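# Seat the tilted brick onto the base brick

## Task

Press the tilted brick down until it sits completely on the base brick, then release it and pull the grippers away. It only counts if the brick stays seated with no robot contact holding it there.

## Robot and tools

Robot: two arms, left_arm and right_arm, mounted on opposite sides of a table and facing each other. left_arm's base is on the +y side. The names are labels only and do not match the left or right of any image. Each arm has six joints, in this column order: waist, shoulder, elbow, wrist pitch, wrist yaw, wrist roll. Each arm also has a parallel gripper.

Frame: one shared scene frame in metres. The origin is the table centre, +z is up, and the table surface is at z = +0.020. The state line lists each gripper's end_effector_position, end_effector_quat_wxyz, and its linear (m/s) and angular (rad/s) velocities. The reported position is the point between the finger pads, about 3 to 4 cm behind the fingertips. It can be somewhat wrong, especially when the arm is stretched far. The fingers point along the gripper's +x axis and close along its y axis.

execute_actions takes "actions", a list holding zero or one item, plus an optional "pictures" boolean (images come by default).
- An empty list sends nothing and just reports the state.
- A move item has "rows" (1 to 15 rows) and optional "steps" (1 to 15, default 15). Each step lasts 1/30 s and uses one row. If there are more steps than rows, the last row repeats.
- A wait item has only "steps" (up to 300). It returns once that many steps have passed since the previous result, and your reply time counts toward them.

Row layout: one list of 14 numbers, each in [-1, 1], covering both arms even if only one moves. The first 7 are left_arm's six joints followed by its opening. The last 7 are the same for right_arm.

Joint entries are offsets, not targets. They are measured from the joint angles in the most recent result that shows Joint positions. Before any such result in the scene, and for any call after the first within one reply, they are measured from where the arm is when the action begins. They are never relative to the previous row.

Scale of 1.0 per joint:
- waist, shoulder, elbow: 0.9615 rad
- wrist pitch: 1.713 rad
- wrist yaw: 1.767 rad
- wrist roll: 1.728 rad

Stated joint ranges in rad:
- waist: -3.054 to 3.054
- shoulder: 0.000 to 3.142
- elbow: 0.000 to 2.356
- wrist pitch: -1.571 to 1.571
- wrist yaw: -1.571 to 1.571
- wrist roll: -3.142 to 3.142

The true ends may differ from these by up to 0.010 rad. A request more than 0.010 rad beyond an end is rejected entirely, and nothing is sent. A smaller overshoot is cut off at the real end, and the result may then show "joint sent to its limit", possibly about an earlier action. If that line is absent, the joint may still be at its end. A row of all zeros is not a pause: it drives the joints back to the reference angles.

Opening (7th and 14th numbers) is an absolute setting. +1 is fully open, and empty fingers close at about -0.80; values down to -1 close them no further. A full close takes at least about 0.5 s. grip_measured reports the actual finger opening on the same scale. Each gripper's reading carries its own fixed error of up to about 1 mm. When squeezing something rigid, the reading shows up to about 3 mm (0.061) tighter than the pads really are. To hold firmly, command about 0.07 below grip_measured; use a smaller margin for a gentler hold. Parts under about 3 mm thick get proportionally less force. Each pad pushes with at most roughly 34 to 49 N and may spike harder on first contact.

Motion: joint speed is capped. Each step's target stays within a fixed lead of the measured angle: 0.211 rad for waist, shoulder and elbow, 0.213 for wrist pitch, 0.267 for yaw, 0.228 for roll. Targets that would move a gripper more than 70 mm from its measured spot are scaled back. Friction can leave a joint short of its target, or unmoved on tiny turns, especially at long reach, so check the Joint positions after each move. Between calls, the arms keep heading for the last row sent. They stop once motion has essentially ceased, or when a step is HELD. Fingers that are still moving finish their travel.

Result lines:
- Joint positions and Joint velocities: one block per arm giving the six joints (rad, rad/s), then the pad gap (m, m/s; 0.088 = fully open).
- "joint command not followed": a clearance check changed or blocked joint targets on some steps. The rest of the row still ran.
- HELD: marks steps on which all or part of your row was not sent.
- TORQUE FAULT: a joint hit its load limit. That arm freezes for 10 s and the remainder of the call is dropped. Load limits in N m: waist 17.2, shoulder 21.3, elbow 21.3, wrist pitch 5.61, wrist yaw 5.59, wrist roll 5.24. A carried object's weight adds to the load.
- MOTOR HOT: appears from 50 °C. At 95 °C an OVER-TEMPERATURE FAULT holds that arm in place until it cools. If it has not cooled within 30 to 60 s, the arm and its gripper lose power and go limp. Holding loads, even while you think, builds heat.

zoom_image takes "camera" (one of cam_high, cam_low, cam_left_wrist, cam_right_wrist) and "region" [x0, y0, x1, y1]. The region is in pixels of that camera's latest 504x504 image, with the origin at the top-left, and can be at most 504 by 504. It returns an enlarged, more detailed crop.

finished_scene takes "scene", the number of the current scene. It ends that scene permanently and reports whether the goal was met. Answering without any tool call also ends things.

Cautions:
- Never let anything leave the table.
- Keep the arms from striking or pressing against each other.
- Avoid dropping, slamming or shoving parts hard.
- Expect occasional outside tugs on a held part or bumps to loose items.
- Before finishing, open the gripper, back away, and confirm the brick stays seated on its own.

Each tool is called after "Emit:" as name(argument=value, ...), one argument or row to a line, values as JSON.

## Session

Emit:
execute_actions(
  actions=[],
)

Scene clock: 0.00 s of 3900.00 s.
left_arm: end_effector_position=(-0.0192, +0.1424, +0.3603) grip_measured=+0.998 end_effector_quat_wxyz=(+0.709, -0.017, -0.016, -0.705) end_effector_velocity=(+0.001, +0.002, +0.000) end_effector_angular_velocity=(-0.007, -0.006, +0.015) | right_arm: end_effector_position=(-0.2874, -0.0972, +0.3288) grip_measured=+1.000 end_effector_quat_wxyz=(+0.260, -0.212, -0.489, +0.805) end_effector_velocity=(-0.001, -0.003, -0.001) end_effector_angular_velocity=(-0.002, -0.006, +0.020)
Joint positions: left_arm=[-0.     0.847  0.645  0.249 -0.006 -0.002  0.088] | right_arm=[ 0.516  1.467  1.     0.373 -0.374 -1.157  0.088]
Joint velocities: left_arm=[-0.007 -0.007 -0.007  0.007 -0.022  0.007 -0.   ] | right_arm=[-0.002 -0.002 -0.002 -0.007 -0.022 -0.007 -0.   ]
Motor temperatures (°C, as the motors report them): left_arm=[22 21 23 21 21 22] | right_arm=[20 21 21 23 23 22]
Heat: left arm: hottest elbow 23 °C (+0.0 °C/min); right arm: hottest wrist pitch 23 °C (+0.0 °C/min).

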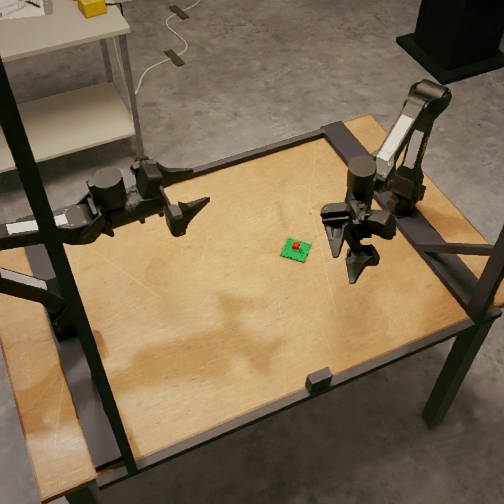

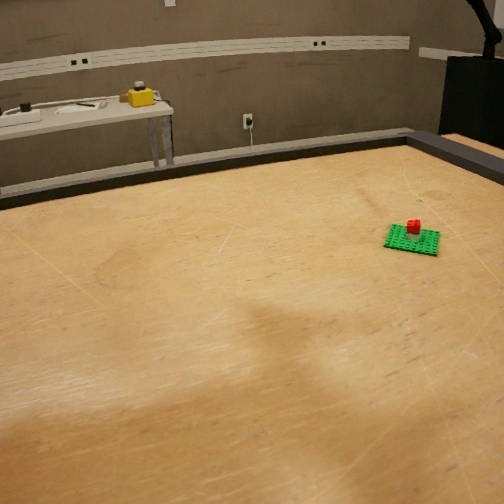

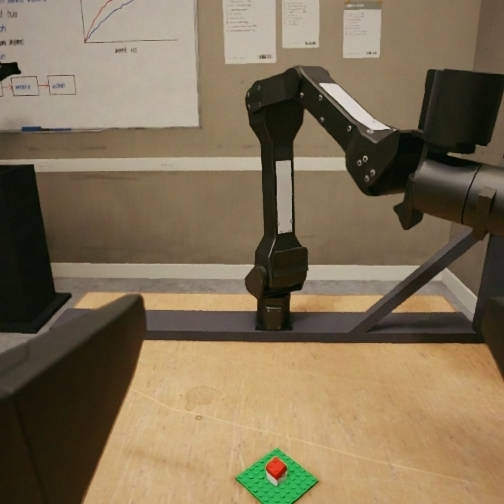

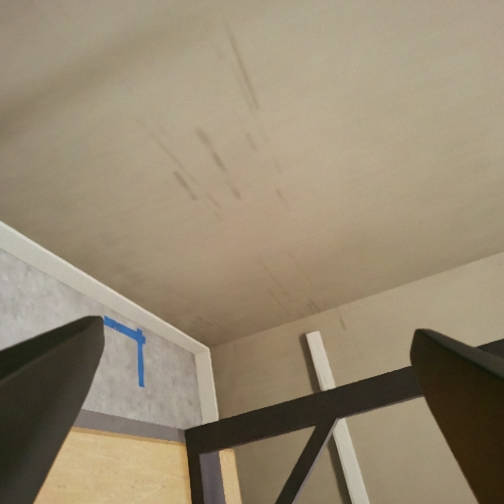

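Emit:
zoom_image(
  camera="cam_low",
  region=[370, 200, 460, 270],
)

Emit:
zoom_image(
  camera="cam_left_wrist",
  region=[230, 434, 330, 504],
)

Emit:
zoom_image(
  camera="cam_high",
  region=[265, 225, 325, 275],
)

Region (370, 200, 460, 270) of cam_low's 504x504 image, scaled by 5.600, with more detail than that image has.

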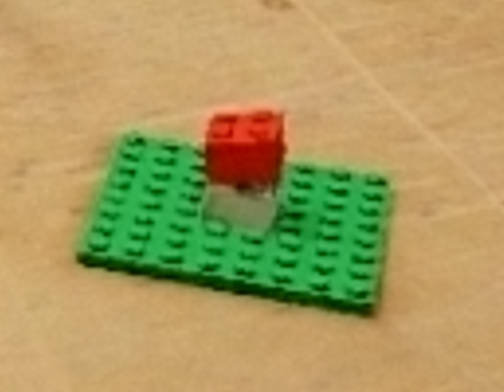

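Region (230, 434, 330, 504) of cam_left_wrist's 504x504 image, scaled by 5.040, with more detail than that image has; it fills the top 353 rows of this view, and the rest is white.

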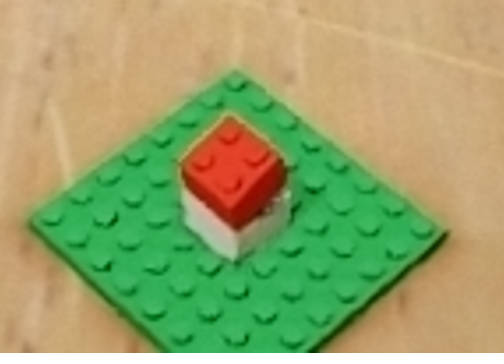

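Region (265, 225, 325, 275) of cam_high's 504x504 image, scaled by 8.400, with more detail than that image has.

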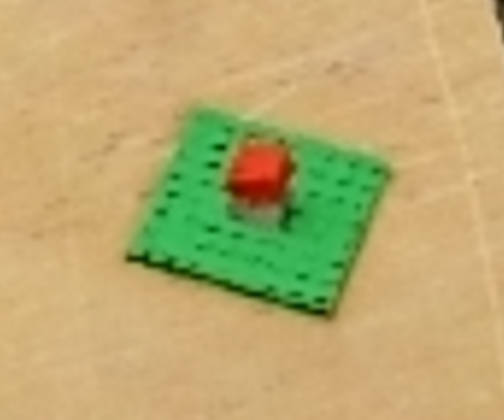

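Emit:
execute_actions(
  actions=[
    {"rows":[[0,0,0,-0.2,0,0,1,-0.537,0.224,0.347,-0.932,0.212,0.67,1]],"steps":15},
  ],
  pictures=false,
)

Emit:
execute_actions(
  actions=[
    {"steps":45},
  ],
)

Scene clock: 22.17 s of 3900.00 s.
left_arm: end_effector_position=(-0.0192, +0.1512, +0.2884) grip_measured=+0.998 end_effector_quat_wxyz=(+0.702, +0.101, +0.102, -0.698) end_effector_velocity=(+0.000, +0.004, -0.010) end_effector_angular_velocity=(+0.046, +0.005, +0.007) | right_arm: end_effector_position=(-0.0568, +0.0250, +0.2702) grip_measured=+1.000 end_effector_quat_wxyz=(+0.571, -0.362, -0.039, +0.735) end_effector_velocity=(+0.504, -0.077, -0.241) end_effector_angular_velocity=(-1.596, +1.311, -2.098)
Joint positions: left_arm=[-0.     0.847  0.646 -0.088 -0.006 -0.002  0.088] | right_arm=[ 0.068  1.658  1.304 -0.157 -0.025 -0.584  0.088]
Joint velocities: left_arm=[-0.002 -0.007 -0.002 -0.051 -0.007 -0.007 -0.   ] | right_arm=[-0.926  0.134  0.295 -1.619  0.33   1.81  -0.   ]
Motor temperatures (°C, as the motors report them): left_arm=[22 21 26 23 21 22] | right_arm=[20 23 24 25 23 22]
Heat: left arm: hottest elbow 26 °C (+8.1 °C/min); right arm: hottest wrist pitch 25 °C (+5.4 °C/min).
Steps of this call (steps 1 to 90: nothing new was sent; then 18.67 s passed at rest; steps 91 to 105: all 15 steps of this action). Readings (joint positions):
91: left_arm=[-0.000 0.846 0.647 0.205 -0.006 -0.002] | right_arm=[0.509 1.480 1.015 0.348 -0.358 -1.132]
92: left_arm=[-0.000 0.843 0.650 0.147 -0.006 -0.002] | right_arm=[0.490 1.499 1.043 0.324 -0.323 -1.102]
94: left_arm=[-0.000 0.843 0.650 0.033 -0.006 -0.002] | right_arm=[0.436 1.545 1.100 0.264 -0.246 -1.039]
98: left_arm=[-0.000 0.847 0.646 -0.058 -0.006 -0.002] | right_arm=[0.311 1.614 1.200 0.134 -0.128 -0.902]
105: the state above

Scene clock: 23.67 s of 3900.00 s.
left_arm: end_effector_position=(-0.0192, +0.1515, +0.2873) grip_measured=+0.998 end_effector_quat_wxyz=(+0.702, +0.103, +0.104, -0.697) end_effector_velocity=(+0.000, +0.001, +0.003) end_effector_angular_velocity=(-0.012, +0.019, +0.011) | right_arm: end_effector_position=(-0.0210, -0.1595, +0.1590) grip_measured=+1.000 end_effector_quat_wxyz=(+0.498, -0.500, +0.500, +0.501) end_effector_velocity=(-0.003, -0.002, +0.000) end_effector_angular_velocity=(-0.007, +0.022, +0.005)
Joint positions: left_arm=[-0.     0.847  0.646 -0.093 -0.006 -0.002  0.088] | right_arm=[ 0.002  1.676  1.324 -1.221 -0.003 -0.001  0.088]
Joint velocities: left_arm=[-0.002 -0.007 -0.002  0.007 -0.007 -0.022 -0.   ] | right_arm=[-0.002 -0.002 -0.002 -0.007 -0.022 -0.007  0.   ]
Motor temperatures (°C, as the motors report them): left_arm=[22 21 26 24 21 22] | right_arm=[20 23 24 25 23 22]
Heat: left arm: hottest elbow 26 °C (+7.6 °C/min); right arm: hottest wrist pitch 25 °C (+5.1 °C/min).
Steps of this call (steps 1 to 45: the robot went on to your last target). Readings (joint positions):
1: left_arm=[-0.000 0.847 0.646 -0.090 -0.006 -0.002] | right_arm=[0.041 1.662 1.311 -0.213 -0.015 -0.523]
2: left_arm=[-0.000 0.847 0.646 -0.091 -0.006 -0.002] | right_arm=[0.021 1.665 1.316 -0.270 -0.010 -0.462]
4: left_arm=[-0.000 0.847 0.646 -0.093 -0.006 -0.002] | right_arm=[0.004 1.669 1.319 -0.385 -0.005 -0.339]
8: left_arm=[-0.000 0.847 0.646 -0.093 -0.006 -0.002] | right_arm=[0.002 1.675 1.320 -0.614 -0.004 -0.114]
45: the state above
All arms were judged still, so your last target was given up. Only a new action makes them travel on or press farther. Fingers that are still opening or closing keep moving.

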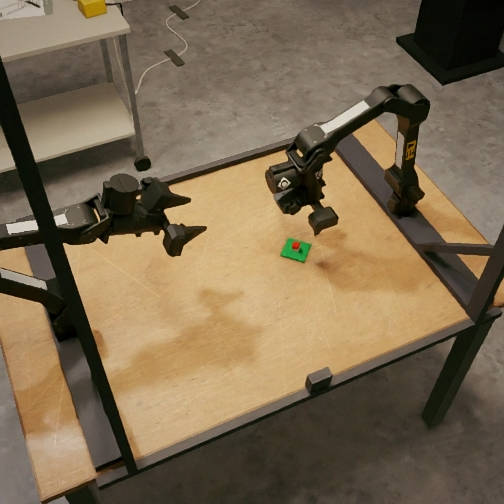

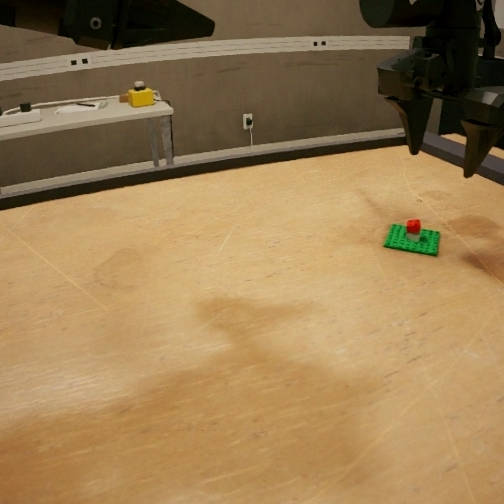

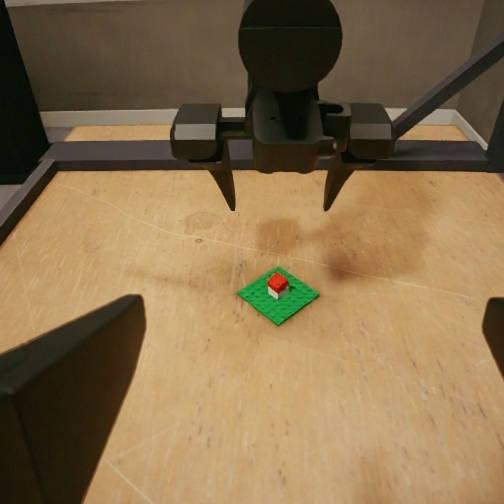

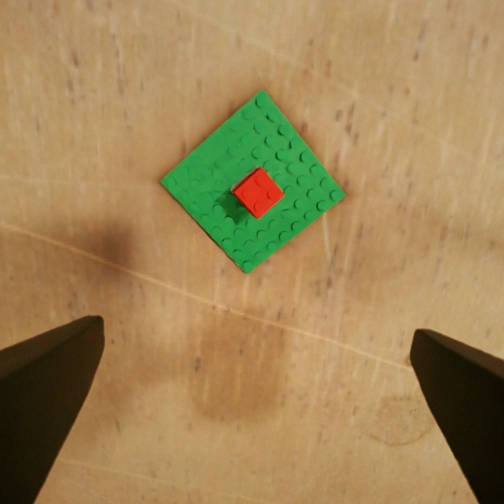

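Emit:
zoom_image(
  camera="cam_right_wrist",
  region=[150, 80, 360, 280],
)

Region (150, 80, 360, 280) of cam_right_wrist's 504x504 image, scaled by 2.400, with more detail than that image has; it fills the top 480 rows of this view, and the rest is white.

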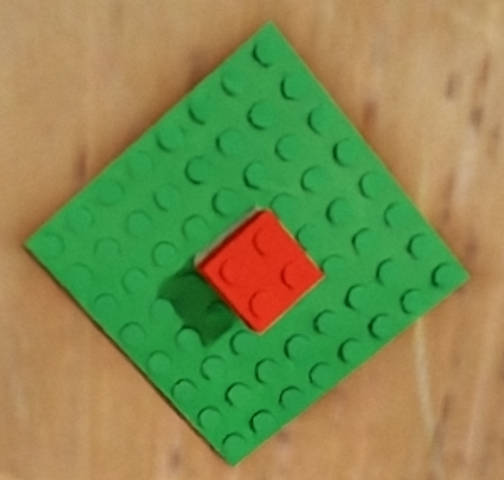

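Emit:
execute_actions(
  actions=[
    {"rows":[[0,0,0,0,0,0,1,0,0.04,0.005,0.02,0,0,0.5],[0,0,0,0,0,0,1,0,0.08,0.01,0.04,0,0,0],[0,0,0,0,0,0,1,0,0.12,0.015,0.06,0,0,-0.4],[0,0,0,0,0,0,1,0,0.16,0.02,0.08,0,0,-0.85],[0,0,0,0,0,0,1,0,0.188,0.024,0.096,0,0,-0.85]],"steps":15},
  ],
  pictures=false,
)

Emit:
execute_actions(
  actions=[
    {"steps":15},
  ],
)

Scene clock: 38.93 s of 3900.00 s.
left_arm: end_effector_position=(-0.0192, +0.1515, +0.2873) grip_measured=+0.998 end_effector_quat_wxyz=(+0.702, +0.103, +0.104, -0.697) end_effector_velocity=(+0.003, +0.000, +0.001) end_effector_angular_velocity=(-0.007, +0.015, +0.025) | right_arm: end_effector_position=(-0.0211, -0.1215, +0.1119) grip_measured=-0.717 end_effector_quat_wxyz=(+0.499, -0.500, +0.499, +0.502) end_effector_velocity=(-0.004, -0.006, -0.006) end_effector_angular_velocity=(-0.042, +0.022, +0.010)
Joint positions: left_arm=[-0.     0.847  0.646 -0.093 -0.006 -0.002  0.088] | right_arm=[ 0.002  1.848  1.341 -1.062 -0.003 -0.001  0.004]
Joint velocities: left_arm=[-0.002 -0.002 -0.002  0.007 -0.022 -0.022 -0.   ] | right_arm=[ 0.002  0.017 -0.002 -0.022 -0.022 -0.007 -0.119]
Motor temperatures (°C, as the motors report them): left_arm=[22 21 27 25 21 22] | right_arm=[20 24 25 24 23 22]
Heat: left arm: hottest elbow 27 °C (+6.2 °C/min); right arm: hottest elbow 25 °C (+3.1 °C/min).
Steps of this call (steps 1 to 90: nothing new was sent; then 11.77 s passed at rest; steps 91 to 105: all 15 steps of this action). Readings (joint positions):
91: left_arm=[-0.000 0.847 0.646 -0.093 -0.006 -0.002] | right_arm=[0.002 1.679 1.324 -1.220 -0.003 -0.001]
92: left_arm=[-0.000 0.847 0.646 -0.093 -0.006 -0.002] | right_arm=[0.002 1.689 1.325 -1.207 -0.003 -0.001]
94: left_arm=[-0.000 0.847 0.646 -0.093 -0.006 -0.002] | right_arm=[0.002 1.731 1.334 -1.155 -0.003 -0.001]
98: left_arm=[-0.000 0.847 0.646 -0.093 -0.006 -0.002] | right_arm=[0.002 1.830 1.341 -1.086 -0.003 -0.001]
105: the state above

Scene clock: 39.43 s of 3900.00 s.
left_arm: end_effector_position=(-0.0192, +0.1515, +0.2873) grip_measured=+0.998 end_effector_quat_wxyz=(+0.702, +0.103, +0.104, -0.697) end_effector_velocity=(-0.003, +0.000, -0.003) end_effector_angular_velocity=(+0.012, +0.009, -0.012) | right_arm: end_effector_position=(-0.0211, -0.1209, +0.1118) grip_measured=-0.798 end_effector_quat_wxyz=(+0.500, -0.499, +0.499, +0.503) end_effector_velocity=(-0.000, -0.004, -0.001) end_effector_angular_velocity=(-0.012, +0.007, +0.005)
Joint positions: left_arm=[-0.     0.847  0.646 -0.093 -0.006 -0.002  0.088] | right_arm=[ 0.002  1.848  1.341 -1.059 -0.003 -0.001  0.   ]
Joint velocities: left_arm=[-0.007  0.002 -0.002 -0.007  0.007 -0.007 -0.   ] | right_arm=[-0.002 -0.002 -0.007 -0.007 -0.007 -0.007  0.   ]
Motor temperatures (°C, as the motors report them): left_arm=[22 21 27 25 21 22] | right_arm=[20 24 25 24 23 22]
Heat: left arm: hottest elbow 27 °C (+6.1 °C/min); right arm: hottest elbow 25 °C (+3.0 °C/min).
Steps of this call (steps 1 to 15: the robot went on to your last target). Readings (joint positions):
1: left_arm=[-0.000 0.847 0.646 -0.093 -0.006 -0.002] | right_arm=[0.002 1.848 1.341 -1.062 -0.003 -0.001]
2: left_arm=[-0.000 0.847 0.646 -0.093 -0.006 -0.002] | right_arm=[0.002 1.848 1.341 -1.061 -0.003 -0.001]
4: left_arm=[-0.000 0.847 0.646 -0.093 -0.006 -0.002] | right_arm=[0.002 1.848 1.341 -1.060 -0.003 -0.001]
8: left_arm=[-0.000 0.847 0.646 -0.093 -0.006 -0.002] | right_arm=[0.002 1.848 1.341 -1.059 -0.003 -0.001]
15: the state above
All arms were judged still, so your last target was given up. Only a new action makes them travel on or press farther. Fingers that are still opening or closing keep moving.

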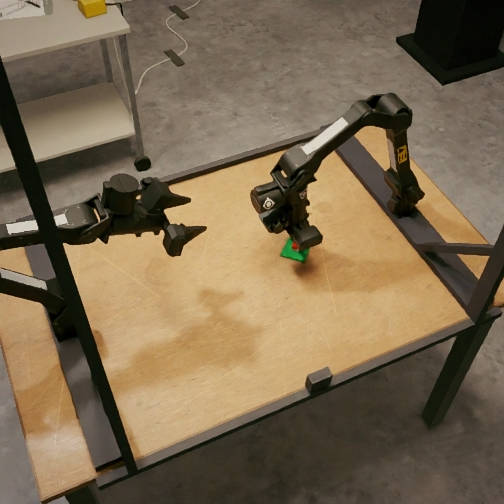

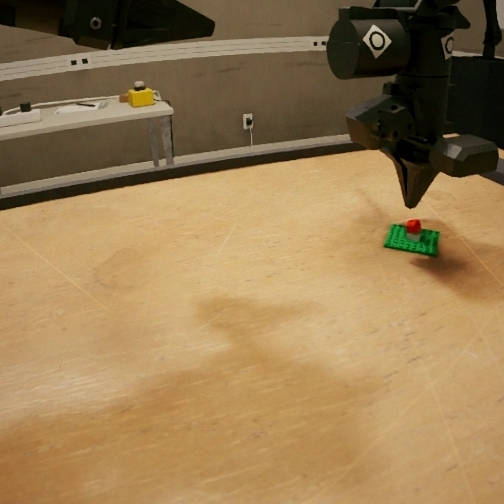

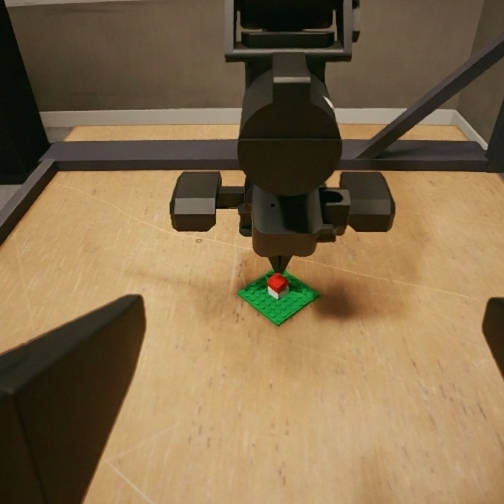

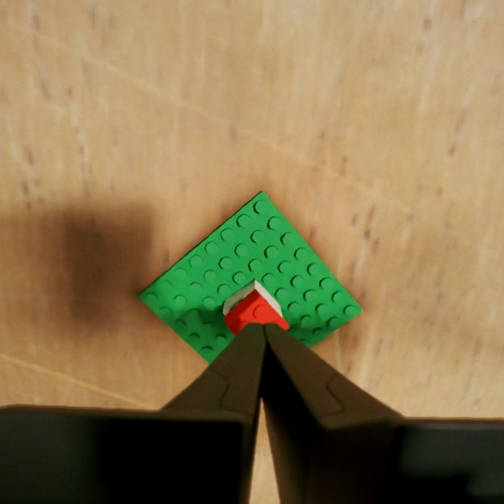

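Emit:
zoom_image(
  camera="cam_right_wrist",
  region=[190, 250, 330, 370],
)

Emit:
zoom_image(
  camera="cam_low",
  region=[365, 170, 465, 265],
)

Emit:
zoom_image(
  camera="cam_left_wrist",
  region=[230, 240, 330, 330],
)

Region (190, 250, 330, 370) of cam_right_wrist's 504x504 image, scaled by 3.600, with more detail than that image has; it fills the top 432 rows of this view, and the rest is white.

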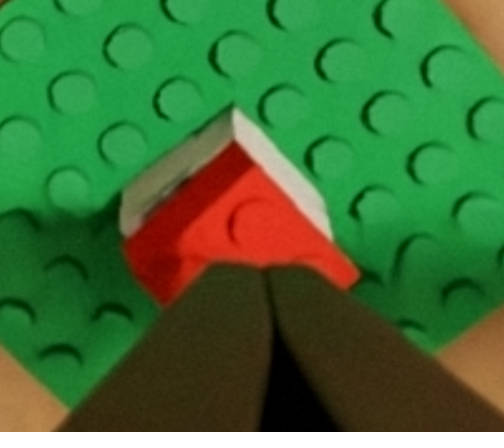

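Region (365, 170, 465, 265) of cam_low's 504x504 image, scaled by 5.040, with more detail than that image has; it fills the top 479 rows of this view, and the rest is white.

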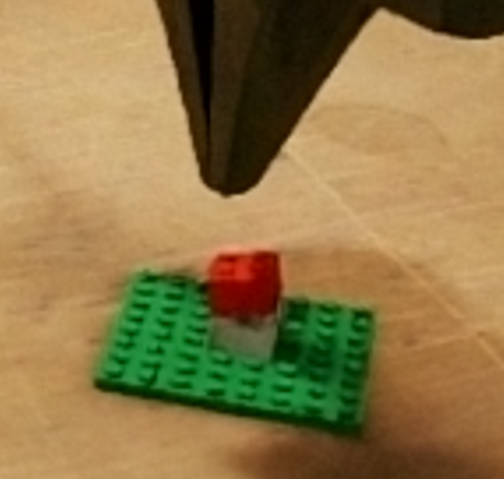

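Region (230, 240, 330, 330) of cam_left_wrist's 504x504 image, scaled by 5.040, with more detail than that image has; it fills the top 454 rows of this view, and the rest is white.

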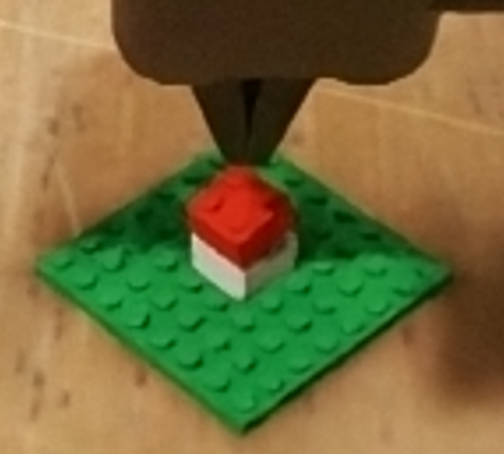

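Emit:
execute_actions(
  actions=[
    {"rows":[[0,0,0,0,0,0,1,0,-0.006,-0.02,0.008,0,0,-0.85],[0,0,0,0,0,0,1,0,-0.012,-0.04,0.016,0,0,-0.85],[0,0,0,0,0,0,1,0,-0.018,-0.06,0.024,0,0,-0.85],[0,0,0,0,0,0,1,0,-0.02,-0.075,0.031,0,0,-0.85]],"steps":15},
  ],
  pictures=false,
)

Emit:
execute_actions(
  actions=[
    {"steps":8},
  ],
)

Emit:
zoom_image(
  camera="cam_right_wrist",
  region=[190, 250, 330, 370],
)

Emit:
zoom_image(
  camera="cam_low",
  region=[365, 170, 465, 265],
)

Emit:
zoom_image(
  camera="cam_left_wrist",
  region=[230, 240, 330, 330],
)

Scene clock: 57.97 s of 3900.00 s.
left_arm: end_effector_position=(-0.0192, +0.1515, +0.2873) grip_measured=+0.998 end_effector_quat_wxyz=(+0.702, +0.103, +0.104, -0.697) end_effector_velocity=(-0.003, +0.000, +0.001) end_effector_angular_velocity=(-0.007, -0.019, -0.021) | right_arm: end_effector_position=(-0.0211, -0.1284, +0.0987) grip_measured=-0.798 end_effector_quat_wxyz=(+0.498, -0.501, +0.500, +0.501) end_effector_velocity=(-0.000, -0.008, -0.001) end_effector_angular_velocity=(-0.027, +0.007, +0.020)
Joint positions: left_arm=[-0.     0.847  0.646 -0.093 -0.006 -0.002  0.088] | right_arm=[ 0.002  1.84   1.277 -1.009 -0.003 -0.001  0.   ]
Joint velocities: left_arm=[-0.007 -0.002 -0.002  0.007  0.007  0.022 -0.   ] | right_arm=[-0.002 -0.007 -0.012 -0.022 -0.007 -0.022  0.   ]
Motor temperatures (°C, as the motors report them): left_arm=[22 22 27 26 21 22] | right_arm=[20 25 26 24 23 22]
Heat: left arm: hottest elbow 27 °C (+4.1 °C/min); right arm: hottest elbow 26 °C (+3.1 °C/min).
Steps of this call (steps 1 to 90: nothing new was sent; then 15.03 s passed at rest; steps 91 to 105: all 15 steps of this action). Readings (joint positions):
91: left_arm=[-0.000 0.847 0.646 -0.093 -0.006 -0.002] | right_arm=[0.002 1.848 1.340 -1.057 -0.003 -0.001]
92: left_arm=[-0.000 0.847 0.646 -0.093 -0.006 -0.002] | right_arm=[0.002 1.848 1.335 -1.049 -0.003 -0.001]
94: left_arm=[-0.000 0.847 0.646 -0.093 -0.006 -0.002] | right_arm=[0.002 1.845 1.315 -1.031 -0.003 -0.001]
98: left_arm=[-0.000 0.847 0.646 -0.093 -0.006 -0.002] | right_arm=[0.002 1.843 1.282 -1.017 -0.003 -0.001]
105: the state above

Scene clock: 58.23 s of 3900.00 s.
left_arm: end_effector_position=(-0.0192, +0.1515, +0.2873) grip_measured=+0.998 end_effector_quat_wxyz=(+0.702, +0.103, +0.104, -0.697) end_effector_velocity=(-0.002, +0.002, -0.005) end_effector_angular_velocity=(+0.022, +0.023, -0.003) | right_arm: end_effector_position=(-0.0211, -0.1287, +0.0984) grip_measured=-0.798 end_effector_quat_wxyz=(+0.498, -0.501, +0.500, +0.501) end_effector_velocity=(-0.000, +0.001, +0.000) end_effector_angular_velocity=(+0.007, +0.007, +0.005)
Joint positions: left_arm=[-0.     0.847  0.646 -0.093 -0.006 -0.002  0.088] | right_arm=[ 0.002  1.84   1.276 -1.009 -0.003 -0.001  0.   ]
Joint velocities: left_arm=[-0.002 -0.002 -0.002 -0.022  0.007 -0.022 -0.   ] | right_arm=[-0.002 -0.002 -0.002  0.007 -0.007 -0.007  0.   ]
Motor temperatures (°C, as the motors report them): left_arm=[22 22 27 26 21 22] | right_arm=[20 25 26 24 23 22]
Heat: left arm: hottest elbow 27 °C (+4.1 °C/min); right arm: hottest elbow 26 °C (+3.1 °C/min).
Steps of this call (steps 1 to 8: the robot went on to your last target). Readings (joint positions):
1: left_arm=[-0.000 0.847 0.646 -0.093 -0.006 -0.002] | right_arm=[0.002 1.840 1.276 -1.009 -0.003 -0.001]
2: left_arm=[-0.000 0.847 0.646 -0.093 -0.006 -0.002] | right_arm=[0.002 1.840 1.276 -1.009 -0.003 -0.001]
4: left_arm=[-0.000 0.847 0.646 -0.093 -0.006 -0.002] | right_arm=[0.002 1.840 1.276 -1.009 -0.003 -0.001]
8: the state above

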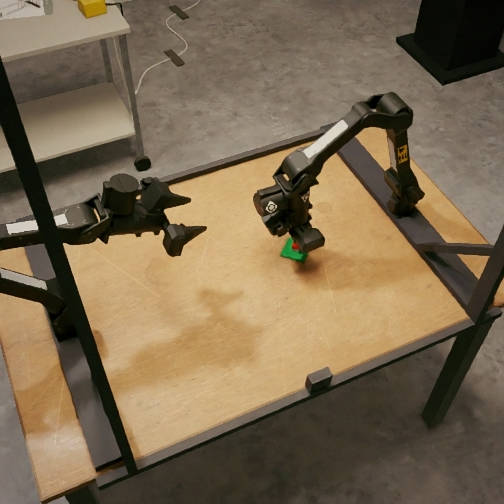

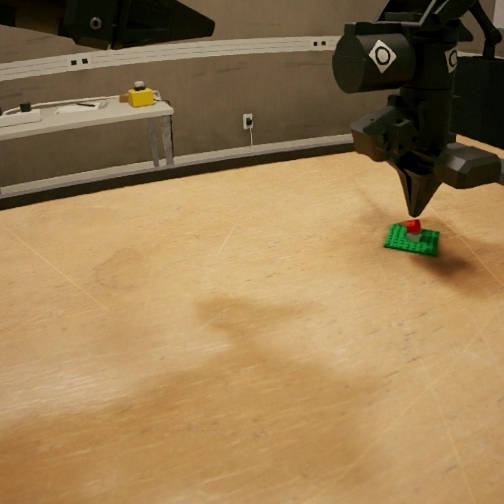

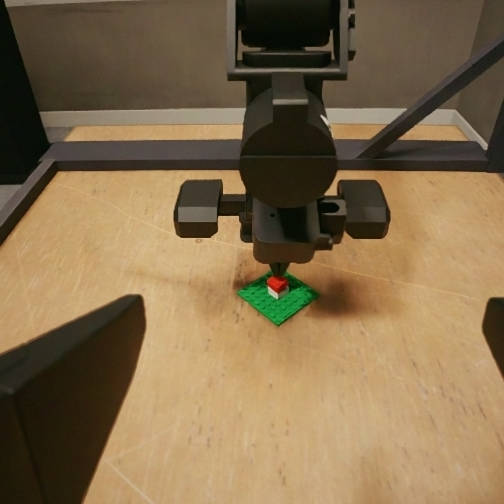

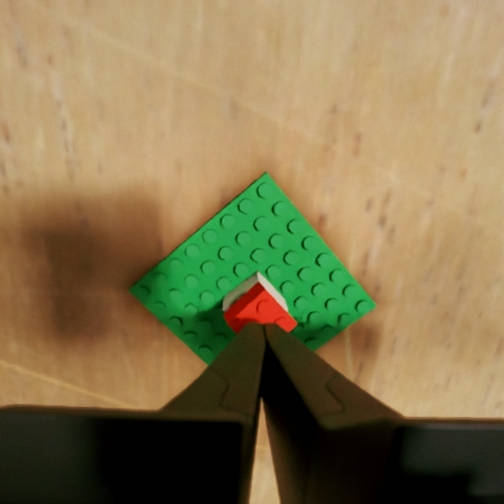

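Region (190, 250, 330, 370) of cam_right_wrist's 504x504 image, scaled by 3.600, with more detail than that image has; it fills the top 432 rows of this view, and the rest is white.

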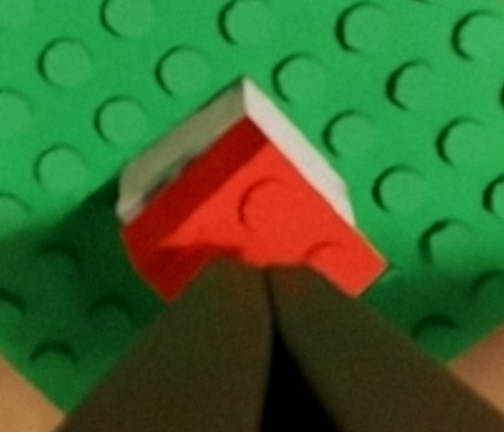

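Region (365, 170, 465, 265) of cam_low's 504x504 image, scaled by 5.040, with more detail than that image has; it fills the top 479 rows of this view, and the rest is white.

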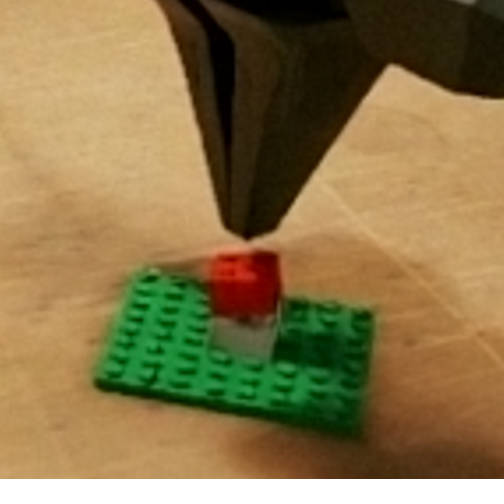

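Region (230, 240, 330, 330) of cam_left_wrist's 504x504 image, scaled by 5.040, with more detail than that image has; it fills the top 454 rows of this view, and the rest is white.

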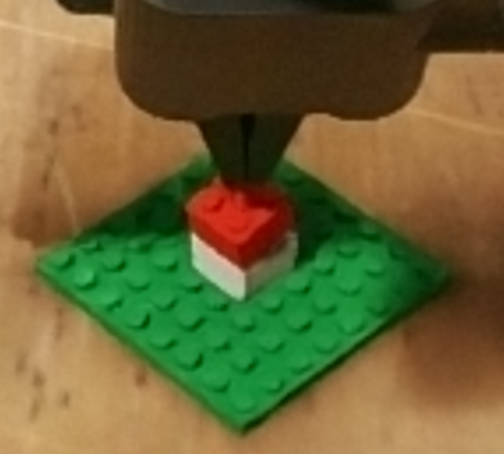

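Emit:
execute_actions(
  actions=[
    {"rows":[[0,0,0,0,0,0,1,0.005,0,-0.01,0.005,0,0,-0.85],[0,0,0,0,0,0,1,0.01,0,-0.02,0.01,0,0,-0.85],[0,0,0,0,0,0,1,0.01,0,-0.032,0.016,0,0,-0.85]],"steps":15},
  ],
)

Emit:
zoom_image(
  camera="cam_right_wrist",
  region=[190, 250, 330, 370],
)

Emit:
zoom_image(
  camera="cam_low",
  region=[365, 170, 465, 265],
)

Emit:
zoom_image(
  camera="cam_left_wrist",
  region=[230, 240, 330, 330],
)

Scene clock: 65.90 s of 3900.00 s.
left_arm: end_effector_position=(-0.0192, +0.1515, +0.2873) grip_measured=+0.998 end_effector_quat_wxyz=(+0.702, +0.103, +0.104, -0.697) end_effector_velocity=(+0.003, +0.001, -0.002) end_effector_angular_velocity=(+0.007, -0.013, +0.016) | right_arm: end_effector_position=(-0.0232, -0.1304, +0.0928) grip_measured=-0.798 end_effector_quat_wxyz=(+0.496, -0.502, +0.499, +0.503) end_effector_velocity=(-0.004, -0.001, -0.001) end_effector_angular_velocity=(+0.002, +0.022, +0.010)
Joint positions: left_arm=[-0.     0.847  0.646 -0.093 -0.006 -0.002  0.088] | right_arm=[ 0.008  1.84   1.252 -0.984 -0.003 -0.001  0.   ]
Joint velocities: left_arm=[-0.002 -0.002 -0.002 -0.007 -0.022  0.007 -0.   ] | right_arm=[ 0.002 -0.002 -0.007  0.007 -0.022 -0.007  0.   ]
Motor temperatures (°C, as the motors report them): left_arm=[22 22 28 26 21 22] | right_arm=[20 26 25 24 23 22]
Heat: left arm: hottest elbow 28 °C (+4.0 °C/min); right arm: hottest shoulder 26 °C (+2.0 °C/min).
Steps of this call (steps 1 to 15: the robot went on to your last target; steps 16 to 90: nothing new was sent; then 4.17 s passed at rest; steps 91 to 105: all 15 steps of this action). Readings (joint positions):
91: left_arm=[-0.000 0.847 0.646 -0.093 -0.006 -0.002] | right_arm=[0.002 1.840 1.275 -1.007 -0.003 -0.001]
92: left_arm=[-0.000 0.847 0.646 -0.093 -0.006 -0.002] | right_arm=[0.002 1.840 1.273 -1.003 -0.003 -0.001]
94: left_arm=[-0.000 0.847 0.646 -0.093 -0.006 -0.002] | right_arm=[0.005 1.840 1.264 -0.993 -0.003 -0.001]
98: left_arm=[-0.000 0.847 0.646 -0.093 -0.006 -0.002] | right_arm=[0.008 1.840 1.253 -0.987 -0.003 -0.001]
105: the state above

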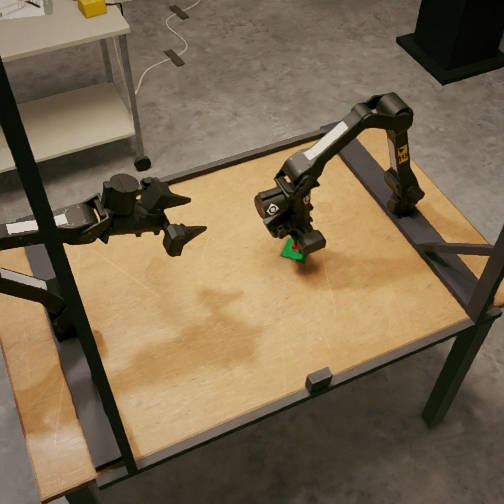

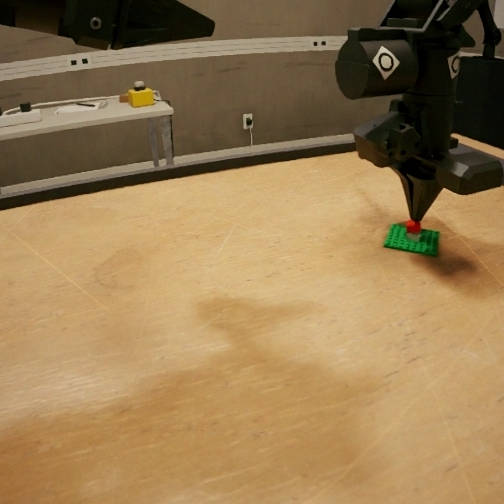

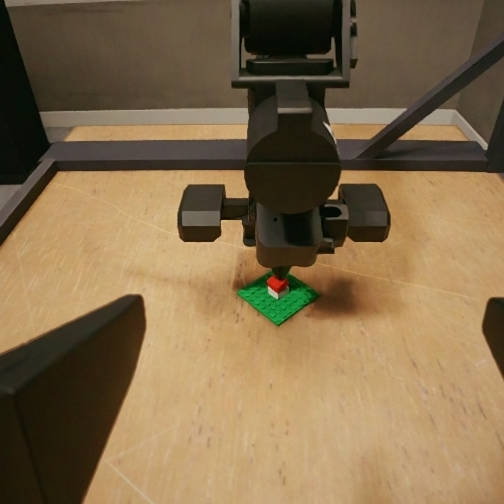

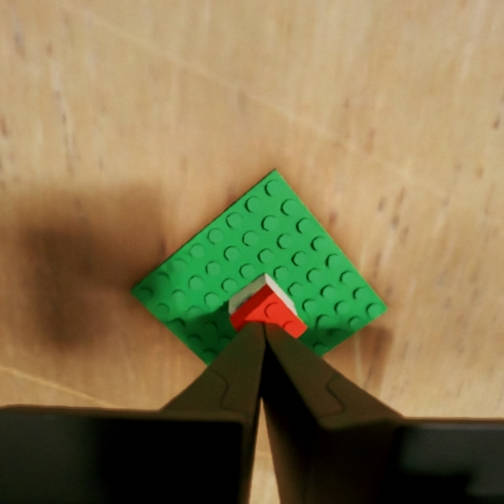

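Region (190, 250, 330, 370) of cam_right_wrist's 504x504 image, scaled by 3.600, with more detail than that image has; it fills the top 432 rows of this view, and the rest is white.

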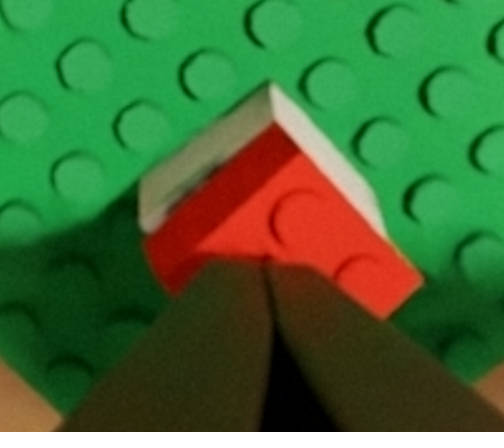

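Region (365, 170, 465, 265) of cam_low's 504x504 image, scaled by 5.040, with more detail than that image has; it fills the top 479 rows of this view, and the rest is white.

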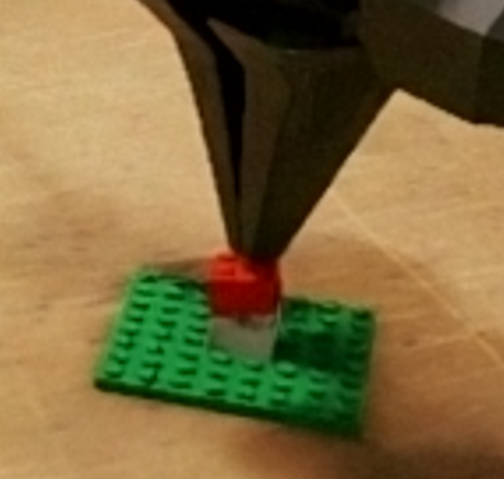

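Region (230, 240, 330, 330) of cam_left_wrist's 504x504 image, scaled by 5.040, with more detail than that image has; it fills the top 454 rows of this view, and the rest is white.

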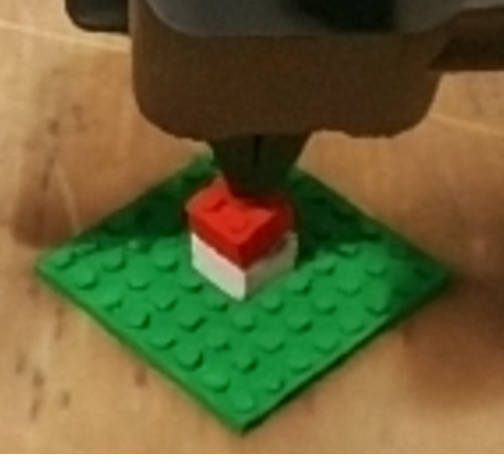

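Emit:
execute_actions(
  actions=[
    {"rows":[[0,0,0,0,0,0,1,0,0.004,-0.006,0.002,0,0,-0.85],[0,0,0,0,0,0,1,0,0.006,-0.009,0.004,0,0,-0.85],[0,0,0,0,0,0,1,0,0.008,-0.012,0.005,0,0,-0.85],[0,0,0,0,0,0,1,0,0.009,-0.015,0.007,0,0,-0.85],[0,0,0,0,0,0,1,0,0.01,-0.018,0.009,0,0,-0.85],[0,0,0,0,0,0,1,0,0.011,-0.021,0.011,0,0,-0.85],[0,0,0,0,0,0,1,0,0.012,-0.024,0.013,0,0,-0.85],[0,0,0,0,0,0,1,0,0.013,-0.027,0.015,0,0,-0.85]],"steps":15},
  ],
)

Emit:
zoom_image(
  camera="cam_right_wrist",
  region=[190, 250, 330, 370],
)

Emit:
zoom_image(
  camera="cam_low",
  region=[365, 170, 465, 265],
)

Scene clock: 72.80 s of 3900.00 s.
left_arm: end_effector_position=(-0.0192, +0.1515, +0.2873) grip_measured=+0.998 end_effector_quat_wxyz=(+0.702, +0.103, +0.104, -0.697) end_effector_velocity=(+0.003, +0.001, -0.002) end_effector_angular_velocity=(+0.007, +0.015, +0.025) | right_arm: end_effector_position=(-0.0246, -0.1314, +0.0890) grip_measured=-0.798 end_effector_quat_wxyz=(+0.495, -0.501, +0.499, +0.505) end_effector_velocity=(-0.002, -0.002, +0.000) end_effector_angular_velocity=(-0.008, +0.022, +0.005)
Joint positions: left_arm=[-0.     0.847  0.646 -0.093 -0.006 -0.002  0.088] | right_arm=[ 0.011  1.84   1.236 -0.966 -0.007 -0.001  0.   ]
Joint velocities: left_arm=[-0.002 -0.002 -0.002 -0.007 -0.022 -0.022 -0.   ] | right_arm=[-0.002 -0.002 -0.002 -0.007 -0.022 -0.007  0.   ]
Motor temperatures (°C, as the motors report them): left_arm=[22 22 28 27 21 22] | right_arm=[20 26 25 24 23 22]
Heat: left arm: hottest elbow 28 °C (+3.0 °C/min); right arm: hottest shoulder 26 °C (+2.0 °C/min).
Steps of this call (steps 1 to 15: the robot went on to your last target; steps 16 to 90: nothing new was sent; then 3.40 s passed at rest; steps 91 to 105: all 15 steps of this action). Readings (joint positions):
91: left_arm=[-0.000 0.847 0.646 -0.093 -0.006 -0.002] | right_arm=[0.008 1.840 1.252 -0.983 -0.003 -0.001]
92: left_arm=[-0.000 0.847 0.646 -0.093 -0.006 -0.002] | right_arm=[0.008 1.840 1.251 -0.982 -0.003 -0.001]
94: left_arm=[-0.000 0.847 0.646 -0.093 -0.006 -0.002] | right_arm=[0.008 1.840 1.249 -0.979 -0.003 -0.001]
98: left_arm=[-0.000 0.847 0.646 -0.093 -0.006 -0.002] | right_arm=[0.008 1.840 1.241 -0.971 -0.004 -0.001]
105: the state above

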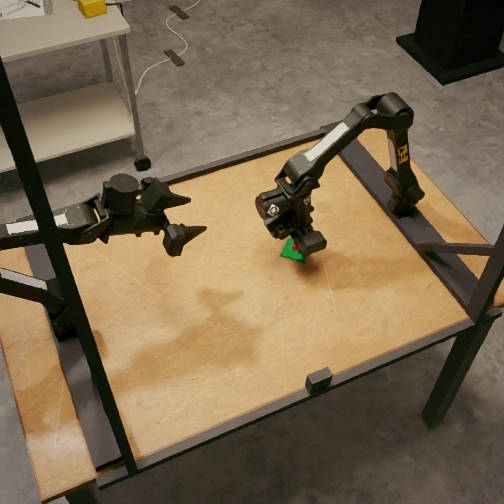

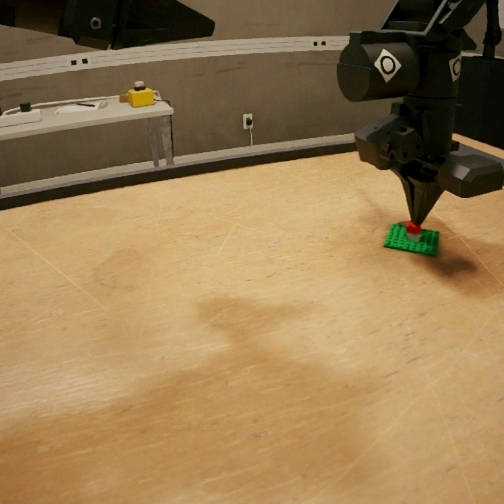

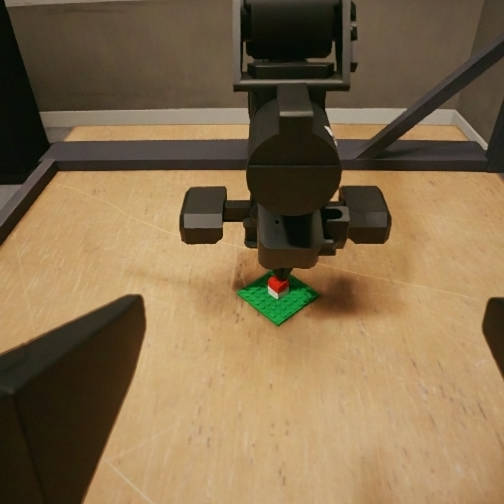

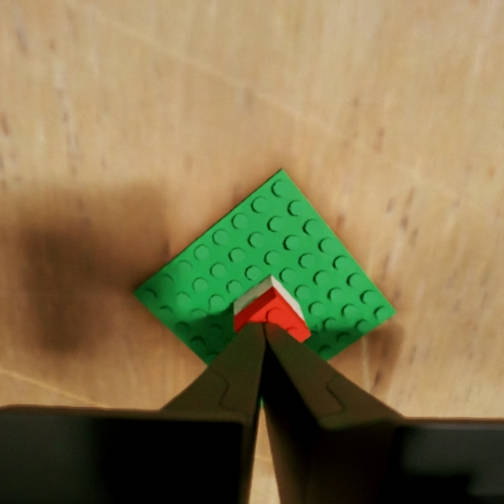

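Region (190, 250, 330, 370) of cam_right_wrist's 504x504 image, scaled by 3.600, with more detail than that image has; it fills the top 432 rows of this view, and the rest is white.

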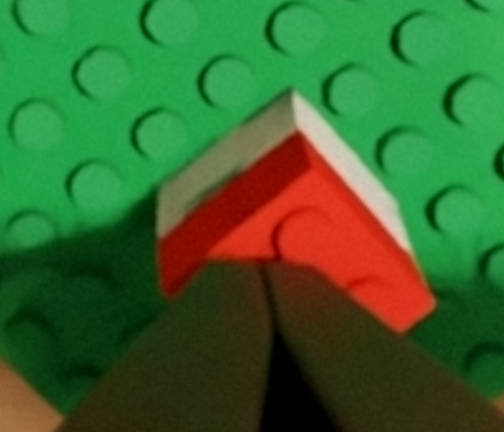

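Region (365, 170, 465, 265) of cam_low's 504x504 image, scaled by 5.040, with more detail than that image has; it fills the top 479 rows of this view, and the rest is white.

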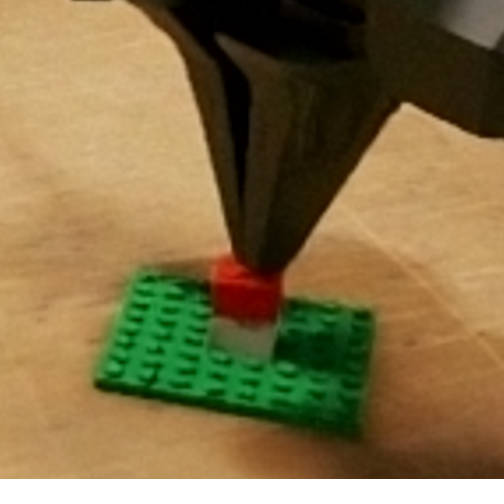

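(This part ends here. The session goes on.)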